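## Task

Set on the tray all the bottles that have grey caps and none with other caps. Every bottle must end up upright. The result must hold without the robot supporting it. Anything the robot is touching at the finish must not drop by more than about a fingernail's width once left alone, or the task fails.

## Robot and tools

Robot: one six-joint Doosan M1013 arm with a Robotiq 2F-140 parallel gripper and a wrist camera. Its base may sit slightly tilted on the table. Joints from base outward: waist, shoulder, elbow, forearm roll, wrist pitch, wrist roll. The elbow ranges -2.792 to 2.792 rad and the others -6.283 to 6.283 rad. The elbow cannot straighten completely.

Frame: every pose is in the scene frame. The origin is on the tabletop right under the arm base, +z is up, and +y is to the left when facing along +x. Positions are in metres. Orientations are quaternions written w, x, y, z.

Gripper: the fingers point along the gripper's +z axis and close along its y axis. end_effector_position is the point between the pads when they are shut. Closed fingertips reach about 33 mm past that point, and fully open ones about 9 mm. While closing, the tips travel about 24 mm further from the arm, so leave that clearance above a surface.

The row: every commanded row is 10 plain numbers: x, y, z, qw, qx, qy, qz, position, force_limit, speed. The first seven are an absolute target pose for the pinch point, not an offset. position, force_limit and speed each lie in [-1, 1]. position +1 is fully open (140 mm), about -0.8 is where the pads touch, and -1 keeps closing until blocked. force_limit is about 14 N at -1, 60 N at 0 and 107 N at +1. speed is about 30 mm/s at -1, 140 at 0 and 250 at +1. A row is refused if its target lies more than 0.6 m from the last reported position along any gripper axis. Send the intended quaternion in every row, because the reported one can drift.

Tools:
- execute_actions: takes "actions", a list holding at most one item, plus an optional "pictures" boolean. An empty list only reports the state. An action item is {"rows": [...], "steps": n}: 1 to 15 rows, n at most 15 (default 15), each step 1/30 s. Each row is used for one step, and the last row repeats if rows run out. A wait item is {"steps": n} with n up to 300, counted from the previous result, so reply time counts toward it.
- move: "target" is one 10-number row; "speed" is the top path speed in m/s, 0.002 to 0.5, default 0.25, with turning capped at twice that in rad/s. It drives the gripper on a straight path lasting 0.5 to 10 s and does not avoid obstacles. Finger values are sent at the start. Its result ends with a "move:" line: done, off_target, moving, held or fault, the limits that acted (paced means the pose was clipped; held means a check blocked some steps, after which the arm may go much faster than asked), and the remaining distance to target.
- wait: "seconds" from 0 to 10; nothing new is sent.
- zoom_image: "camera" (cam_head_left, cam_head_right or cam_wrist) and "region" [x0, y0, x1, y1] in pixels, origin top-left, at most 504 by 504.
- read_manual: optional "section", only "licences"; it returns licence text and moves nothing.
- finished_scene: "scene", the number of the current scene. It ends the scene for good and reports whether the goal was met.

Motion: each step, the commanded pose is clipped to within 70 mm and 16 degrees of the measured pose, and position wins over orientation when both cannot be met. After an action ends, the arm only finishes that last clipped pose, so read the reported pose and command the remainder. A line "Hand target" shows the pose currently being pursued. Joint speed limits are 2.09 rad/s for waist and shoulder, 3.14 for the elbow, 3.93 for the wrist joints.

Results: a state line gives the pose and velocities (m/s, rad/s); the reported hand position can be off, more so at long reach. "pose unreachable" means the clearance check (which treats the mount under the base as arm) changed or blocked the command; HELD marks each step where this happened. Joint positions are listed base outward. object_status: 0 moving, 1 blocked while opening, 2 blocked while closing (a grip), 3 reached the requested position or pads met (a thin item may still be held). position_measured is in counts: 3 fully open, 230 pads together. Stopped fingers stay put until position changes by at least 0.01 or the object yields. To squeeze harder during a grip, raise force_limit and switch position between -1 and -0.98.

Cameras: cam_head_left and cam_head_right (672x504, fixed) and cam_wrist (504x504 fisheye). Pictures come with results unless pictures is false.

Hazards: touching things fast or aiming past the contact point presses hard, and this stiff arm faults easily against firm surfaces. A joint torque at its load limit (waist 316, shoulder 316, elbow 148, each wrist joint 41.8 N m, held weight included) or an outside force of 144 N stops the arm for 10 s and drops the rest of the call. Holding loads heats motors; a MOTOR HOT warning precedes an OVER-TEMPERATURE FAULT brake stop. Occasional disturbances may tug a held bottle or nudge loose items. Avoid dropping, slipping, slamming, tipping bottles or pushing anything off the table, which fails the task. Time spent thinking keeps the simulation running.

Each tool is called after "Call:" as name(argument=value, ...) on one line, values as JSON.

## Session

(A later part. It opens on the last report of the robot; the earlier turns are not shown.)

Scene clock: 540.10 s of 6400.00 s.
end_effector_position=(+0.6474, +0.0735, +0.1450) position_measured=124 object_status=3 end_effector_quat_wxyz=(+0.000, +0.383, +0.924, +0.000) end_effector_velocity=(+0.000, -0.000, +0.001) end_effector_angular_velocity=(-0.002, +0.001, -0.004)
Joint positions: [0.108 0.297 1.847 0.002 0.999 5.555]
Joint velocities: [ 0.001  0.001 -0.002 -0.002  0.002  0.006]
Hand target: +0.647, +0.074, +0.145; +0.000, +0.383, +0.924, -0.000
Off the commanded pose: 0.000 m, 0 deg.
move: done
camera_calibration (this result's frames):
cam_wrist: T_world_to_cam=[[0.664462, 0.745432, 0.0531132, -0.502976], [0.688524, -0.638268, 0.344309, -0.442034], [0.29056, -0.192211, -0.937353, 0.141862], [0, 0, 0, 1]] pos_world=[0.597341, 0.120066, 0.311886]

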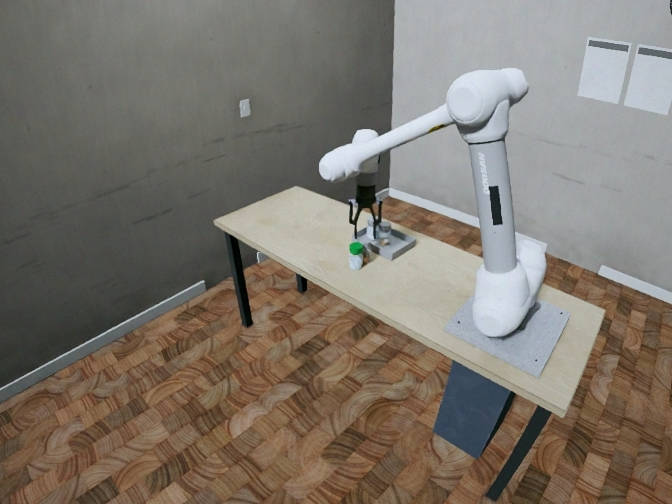

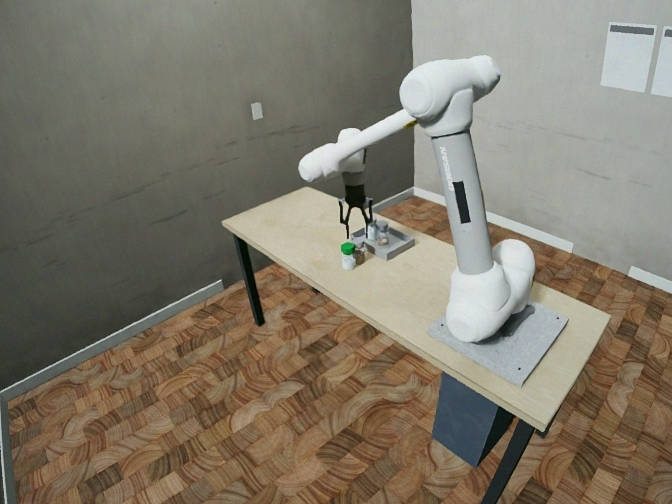

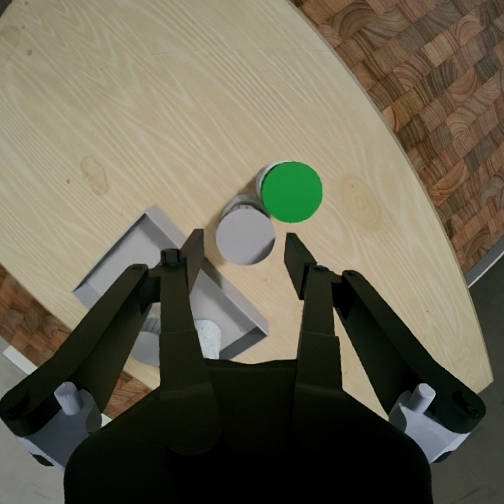

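Call:
move(target=[0.6506, 0.0724, 0.13, 0, 0.3827, 0.9239, 0, 0.04, 0, -0.6], speed=0.05)

Call:
move(target=[0.6506, 0.0724, 0.078, 0, 0.3827, 0.9239, 0, 0.04, 0, -0.6], speed=0.07)

Call:
execute_actions(actions=[{"rows": [[0.6506, 0.0724, 0.078, 0, 0.3827, 0.9239, 0, -1, 0.1, -0.6]], "steps": 15}])

Scene clock: 554.03 s of 6400.00 s.
end_effector_position=(+0.6506, +0.0724, +0.1301) position_measured=124 object_status=3 end_effector_quat_wxyz=(+0.000, +0.383, +0.924, +0.000) end_effector_velocity=(+0.000, +0.001, -0.000) end_effector_angular_velocity=(+0.001, +0.000, -0.001)
Joint positions: [0.106 0.315 1.854 0.002 0.974 5.553]
Joint velocities: [ 0.     0.001 -0.     0.001 -0.     0.001]
Hand target: +0.651, +0.072, +0.130; -0.000, +0.383, +0.924, +0.000
Off the commanded pose: 0.000 m, 0 deg.
After step 90, 10.20 s passed at rest.
move: done
camera_calibration (this result's frames):
cam_wrist: T_world_to_cam=[[0.664625, 0.745289, 0.0530947, -0.503532], [0.688402, -0.638421, 0.344268, -0.439632], [0.290476, -0.192258, -0.937369, 0.126765], [0, 0, 0, 1]] pos_world=[0.600481, 0.118978, 0.296912]

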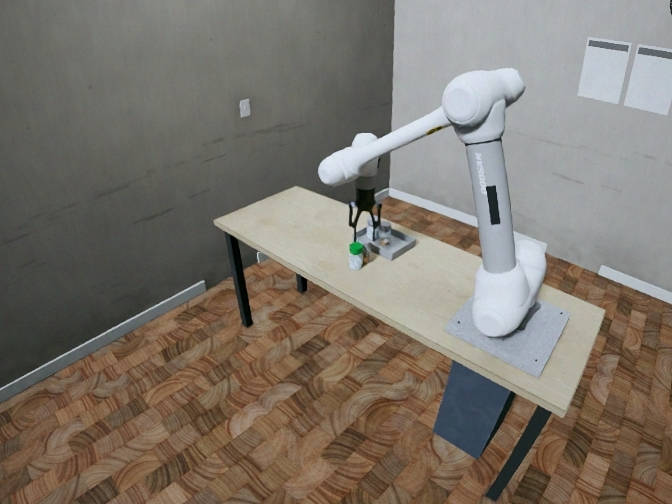

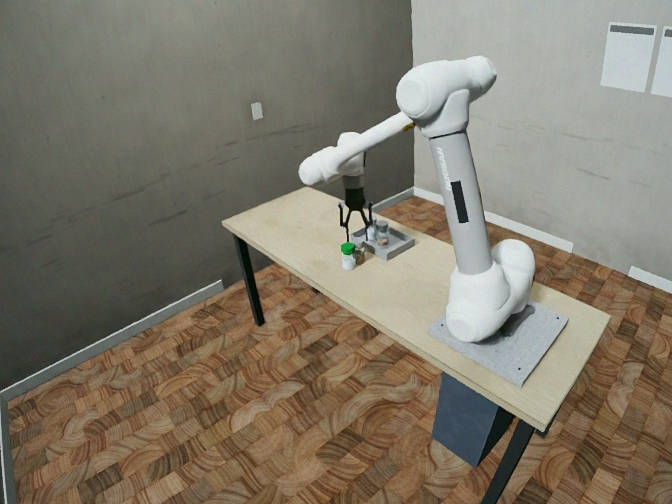

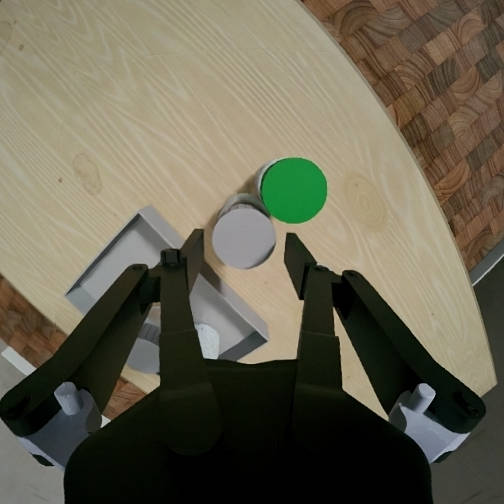

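Scene clock: 555.13 s of 6400.00 s.
end_effector_position=(+0.6505, +0.0724, +0.0780) position_measured=124 object_status=3 end_effector_quat_wxyz=(+0.000, +0.383, +0.924, +0.000) end_effector_velocity=(-0.001, +0.000, -0.001) end_effector_angular_velocity=(+0.000, +0.002, +0.001)
Joint positions: [0.106 0.368 1.893 0.002 0.882 5.553]
Joint velocities: [0.001 0.001 0.001 0.    0.    0.   ]
Hand target: +0.651, +0.072, +0.078; -0.000, +0.383, +0.924, +0.000
Off the commanded pose: 0.000 m, 0 deg.
move: done
camera_calibration (this result's frames):
cam_wrist: T_world_to_cam=[[0.664657, 0.745259, 0.0531002, -0.500743], [0.688373, -0.638453, 0.344269, -0.421704], [0.290472, -0.192268, -0.937368, 0.0780201], [0, 0, 0, 1]] pos_world=[0.600449, 0.118946, 0.244903]

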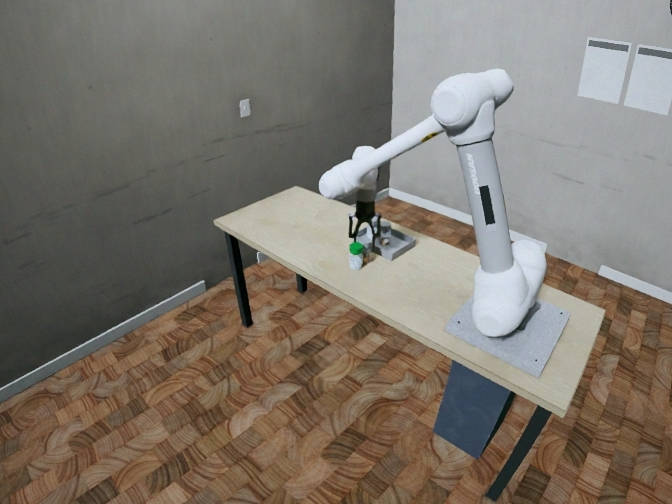

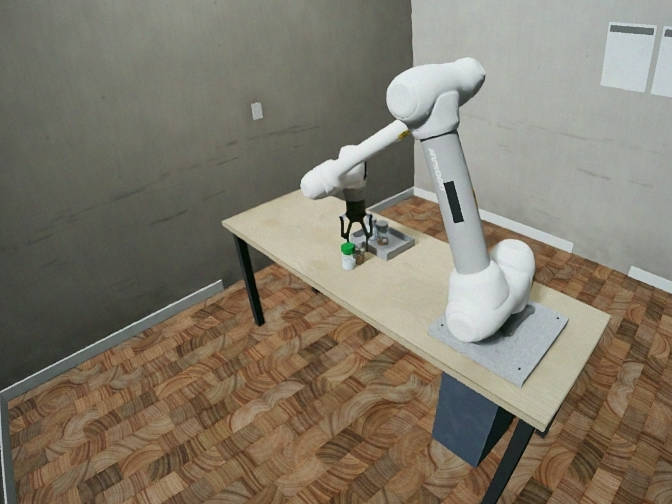

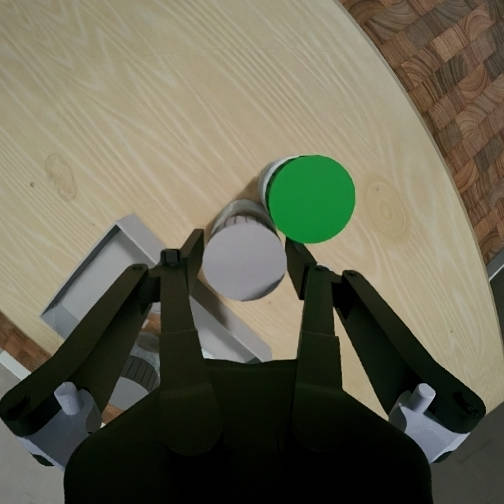

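Scene clock: 555.63 s of 6400.00 s.
end_effector_position=(+0.6506, +0.0724, +0.0780) position_measured=151 object_status=0 end_effector_quat_wxyz=(-0.000, +0.383, +0.924, +0.000) end_effector_velocity=(+0.002, +0.000, +0.001) end_effector_angular_velocity=(+0.001, -0.004, -0.002)
Joint positions: [0.106 0.368 1.893 0.002 0.882 5.553]
Joint velocities: [-0.    -0.    -0.002  0.001 -0.001  0.001]
Hand target: +0.651, +0.072, +0.078; +0.000, +0.383, +0.924, +0.000
Off the commanded pose: 0.000 m, 0 deg.
Steps of this call (steps 1 to 15: all 15 steps of this action). Readings (end_effector_position | what the end effector reports):
1: (+0.6505, +0.0724, +0.0780) | position_measured=124 object_status=0
2: (+0.6505, +0.0724, +0.0780) | position_measured=125 object_status=0
4: (+0.6505, +0.0724, +0.0780) | position_measured=133 object_status=0
8: (+0.6505, +0.0724, +0.0780) | position_measured=149 object_status=0
15: the state above
camera_calibration (this result's frames):
cam_wrist: T_world_to_cam=[[0.66464, 0.745276, 0.0530803, -0.500768], [0.6884, -0.638436, 0.344246, -0.421711], [0.290447, -0.192259, -0.937378, 0.077972], [0, 0, 0, 1]] pos_world=[0.600489, 0.118966, 0.244842]

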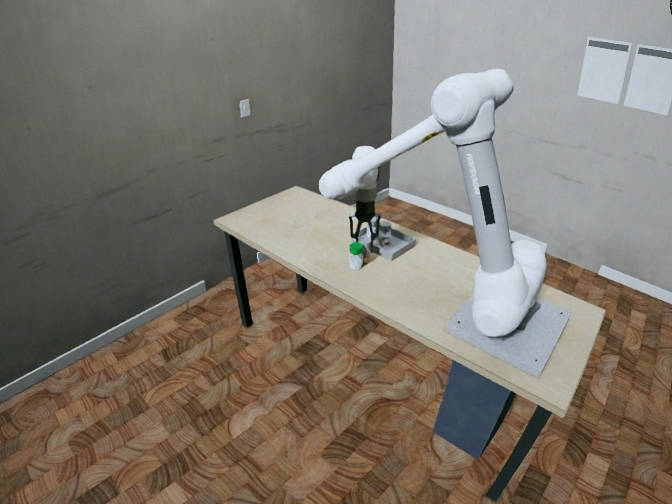

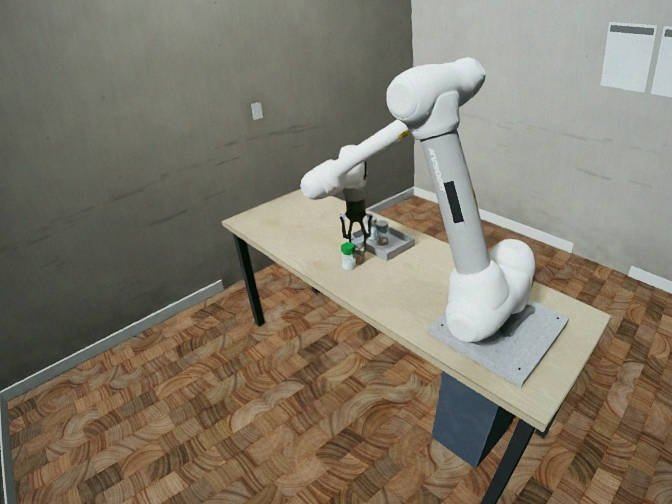

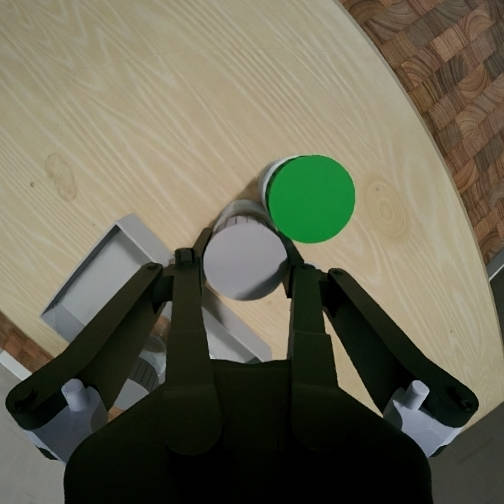

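Call:
move(target=[0.6506, 0.0714, 0.14, 0, 0.3827, 0.9239, 0, -1, 0.1, -0.6], speed=0.1)

Call:
move(target=[0.6025, -0.0685, 0.14, 0, 0.3827, 0.9239, 0, -1, 0.1, -0.6], speed=0.18)

Scene clock: 564.10 s of 6400.00 s.
end_effector_position=(+0.6507, +0.0714, +0.1399) position_measured=151 object_status=2 end_effector_quat_wxyz=(-0.000, +0.383, +0.924, -0.000) end_effector_velocity=(+0.000, +0.000, +0.001) end_effector_angular_velocity=(-0.000, -0.000, +0.001)
Joint positions: [0.104 0.306 1.845 0.002 0.992 5.552]
Joint velocities: [ 0.    -0.001 -0.001 -0.     0.002 -0.   ]
Hand target: +0.651, +0.071, +0.140; +0.000, +0.383, +0.924, +0.000
Off the commanded pose: 0.000 m, 0 deg.
After step 90, 4.50 s passed at rest.
move: done
camera_calibration (this result's frames):
cam_wrist: T_world_to_cam=[[0.664633, 0.745284, 0.0530639, -0.503372], [0.68841, -0.638424, 0.344247, -0.443747], [0.290439, -0.192268, -0.937378, 0.135828], [0, 0, 0, 1]] pos_world=[0.600588, 0.117972, 0.306791]

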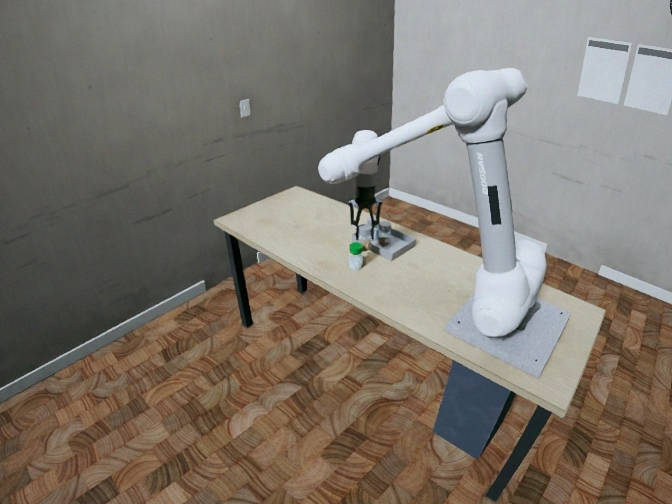

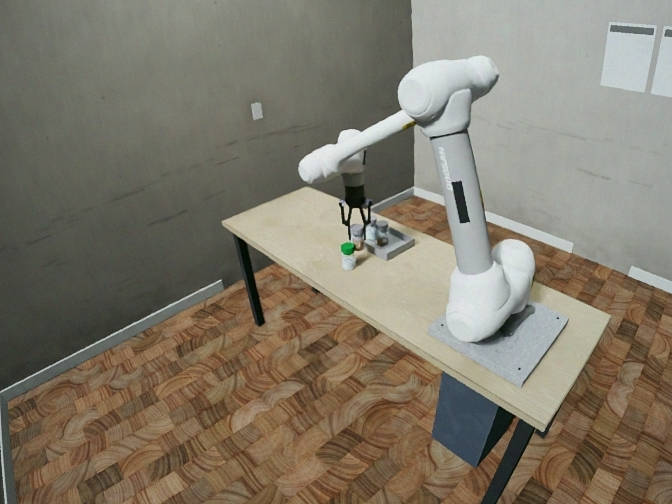

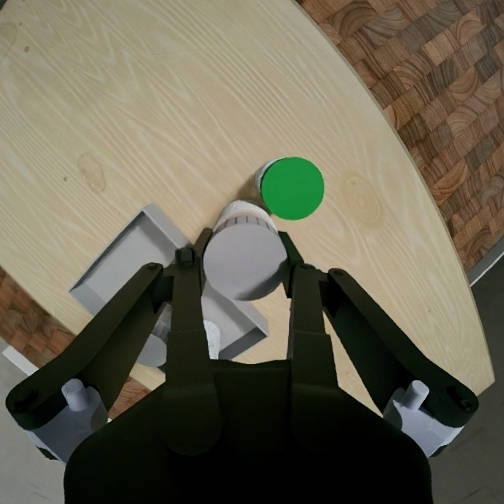

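Scene clock: 565.33 s of 6400.00 s.
end_effector_position=(+0.6025, -0.0685, +0.1401) position_measured=151 object_status=2 end_effector_quat_wxyz=(-0.000, +0.383, +0.924, +0.000) end_effector_velocity=(+0.000, -0.001, +0.000) end_effector_angular_velocity=(-0.000, -0.000, -0.001)
Joint positions: [-0.123  0.238  1.937  0.002  0.968  5.325]
Joint velocities: [-0.002  0.    -0.001 -0.     0.    -0.001]
Hand target: +0.603, -0.069, +0.140; -0.000, +0.383, +0.924, +0.000
Off the commanded pose: 0.000 m, 0 deg.
move: done
camera_calibration (this result's frames):
cam_wrist: T_world_to_cam=[[0.664616, 0.745292, 0.0531607, -0.367116], [0.688415, -0.638447, 0.344196, -0.499978], [0.290467, -0.192162, -0.937392, 0.123023], [0, 0, 0, 1]] pos_world=[0.552449, -0.0219601, 0.306928]

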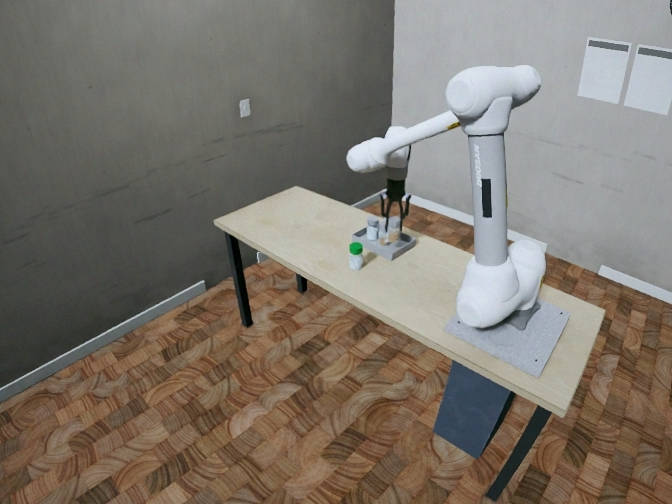

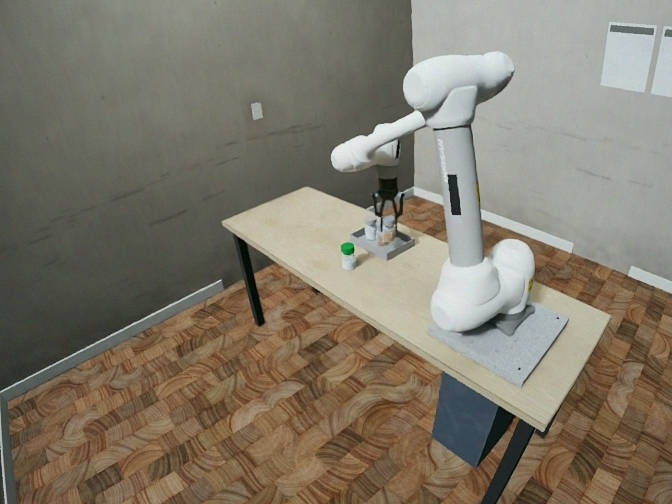

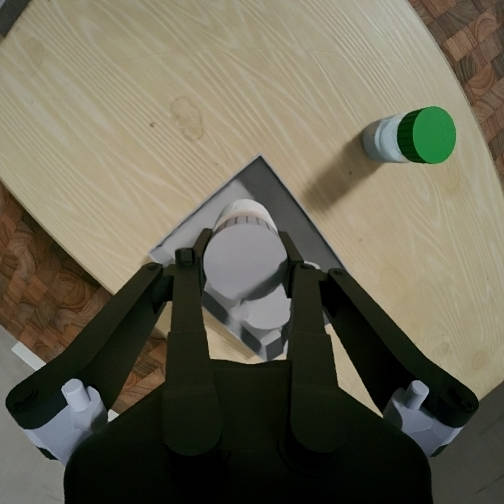

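Call:
move(target=[0.6025, -0.0685, 0.0825, 0, 0.3827, 0.9239, 0, -0.98, -0.4, -0.6], speed=0.06)

Call:
execute_actions(actions=[{"rows": [[0.6025, -0.0685, 0.0825, 0, 0.3827, 0.9239, 0, 0.04, -0.4, -0.8]], "steps": 15}])

Call:
move(target=[0.6025, -0.0685, 0.17, 0, 0.3827, 0.9239, 0, 0.04, -0.4, -0.8], speed=0.12)

Call:
zoom_image(camera="cam_head_right", region=[320, 190, 440, 280])

Scene clock: 579.10 s of 6400.00 s.
end_effector_position=(+0.6024, -0.0685, +0.0826) position_measured=151 object_status=2 end_effector_quat_wxyz=(+0.000, +0.383, +0.924, +0.000) end_effector_velocity=(-0.001, -0.001, -0.001) end_effector_angular_velocity=(-0.000, +0.002, +0.001)
Joint positions: [-0.122  0.299  1.984  0.002  0.86   5.325]
Joint velocities: [-0.001  0.001  0.001 -0.001 -0.001 -0.001]
Hand target: +0.602, -0.068, +0.082; -0.000, +0.383, +0.924, +0.000
Off the commanded pose: 0.000 m, 0 deg.
After step 90, 9.50 s passed at rest.
move: done
camera_calibration (this result's frames):
cam_wrist: T_world_to_cam=[[0.664632, 0.745282, 0.0530931, -0.364007], [0.688394, -0.638426, 0.344276, -0.480093], [0.290478, -0.192268, -0.937366, 0.069144], [0, 0, 0, 1]] pos_world=[0.552339, -0.0219216, 0.249424]

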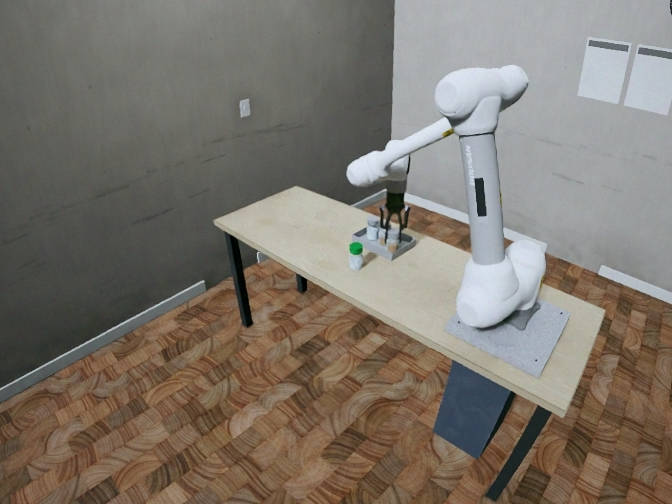

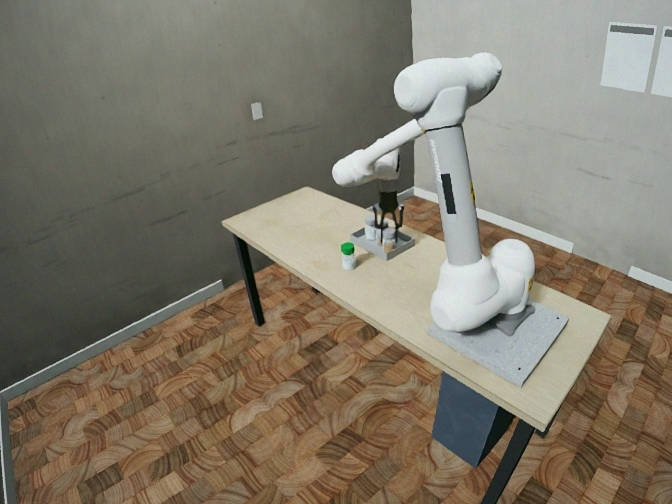

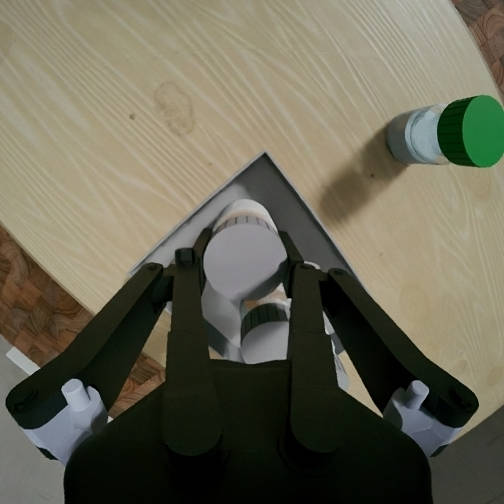

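Scene clock: 579.60 s of 6400.00 s.
end_effector_position=(+0.6024, -0.0685, +0.0825) position_measured=124 object_status=0 end_effector_quat_wxyz=(-0.000, +0.383, +0.924, -0.000) end_effector_velocity=(-0.001, +0.000, -0.000) end_effector_angular_velocity=(+0.001, +0.002, -0.001)
Joint positions: [-0.122  0.299  1.984  0.002  0.86   5.325]
Joint velocities: [0.    0.    0.    0.001 0.001 0.   ]
Hand target: +0.602, -0.068, +0.082; +0.000, +0.383, +0.924, +0.000
Off the commanded pose: 0.000 m, 0 deg.
Steps of this call (steps 1 to 15: all 15 steps of this action). Readings (end_effector_position | what the end effector reports):
1: (+0.6024, -0.0685, +0.0825) | position_measured=151 object_status=0
2: (+0.6024, -0.0685, +0.0825) | position_measured=151 object_status=0
4: (+0.6024, -0.0685, +0.0825) | position_measured=144 object_status=0
8: (+0.6024, -0.0685, +0.0825) | position_measured=133 object_status=0
15: the state above
camera_calibration (this result's frames):
cam_wrist: T_world_to_cam=[[0.664638, 0.745281, 0.0530244, -0.363996], [0.688439, -0.638433, 0.344173, -0.480065], [0.290359, -0.192247, -0.937408, 0.0691149], [0, 0, 0, 1]] pos_world=[0.552353, -0.0219225, 0.249315]

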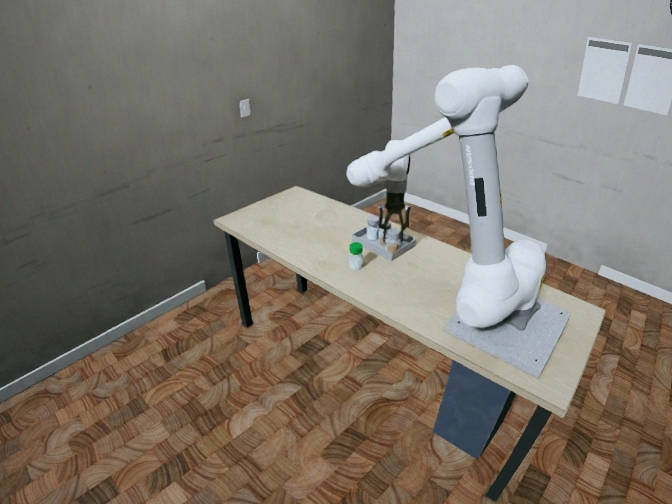

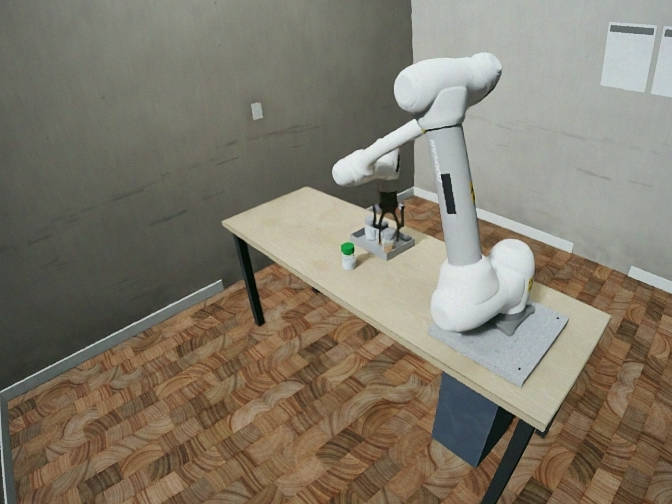

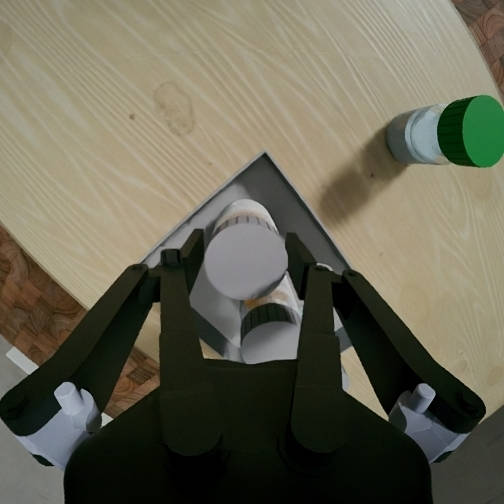

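Scene clock: 580.93 s of 6400.00 s.
end_effector_position=(+0.6026, -0.0685, +0.1699) position_measured=124 object_status=3 end_effector_quat_wxyz=(-0.000, +0.383, +0.924, -0.000) end_effector_velocity=(-0.001, +0.000, +0.001) end_effector_angular_velocity=(+0.000, +0.001, -0.001)
Joint positions: [-0.123  0.21   1.91   0.002  1.023  5.325]
Joint velocities: [-0.    -0.001 -0.001  0.     0.003  0.001]
Hand target: +0.603, -0.069, +0.170; +0.000, +0.383, +0.924, -0.000
Off the commanded pose: 0.000 m, 0 deg.
move: done
camera_calibration (this result's frames):
cam_wrist: T_world_to_cam=[[0.664627, 0.745289, 0.0530652, -0.368734], [0.688416, -0.63842, 0.344243, -0.510311], [0.290439, -0.192263, -0.93738, 0.151004], [0, 0, 0, 1]] pos_world=[0.552519, -0.0219467, 0.336787]

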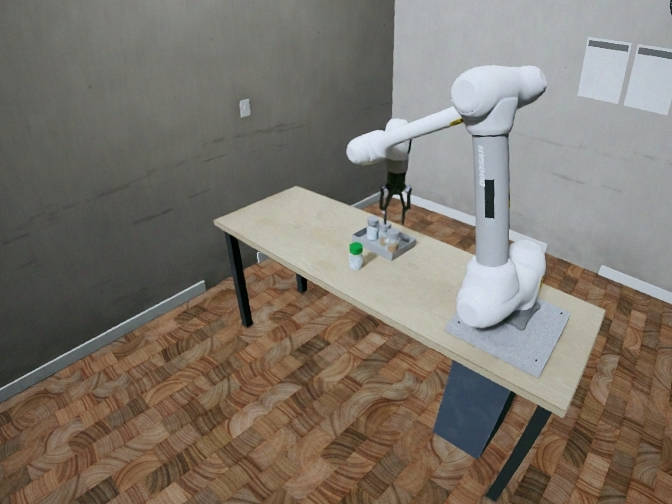

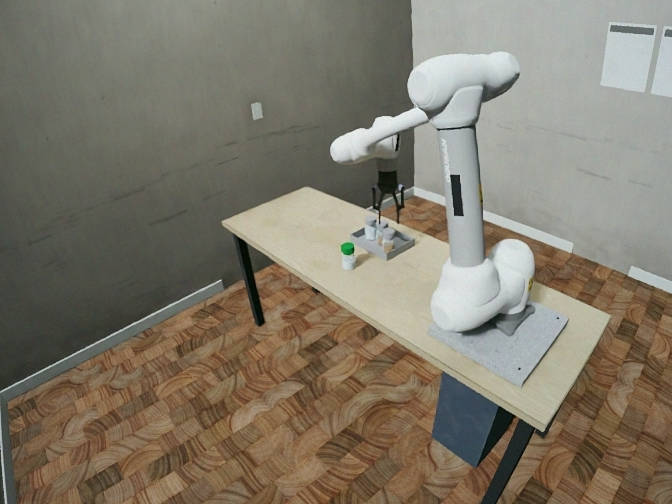

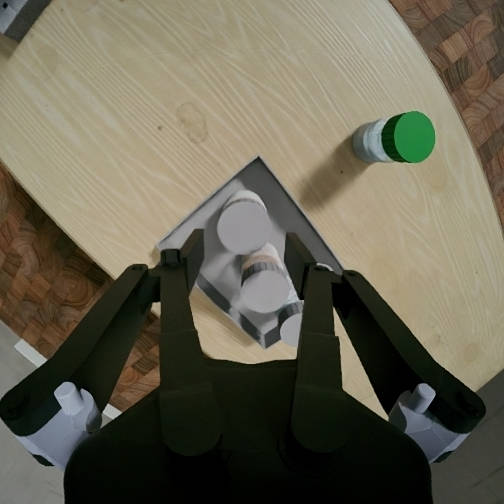

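Region (320, 190, 440, 280) of cam_head_right's 672x504 image, scaled by 4.200, with more detail than that image has; it fills the top 378 rows of this view, and the rest is white.

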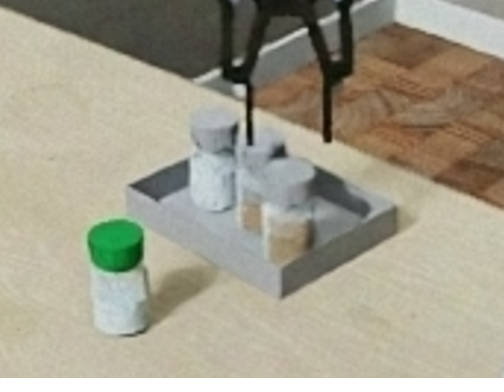

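All three grey-capped bottles are standing on the tray and the green one is standing on the table. Finishing scene 1.

Call:
finished_scene(scene=1)

The scene is finished: the task was done.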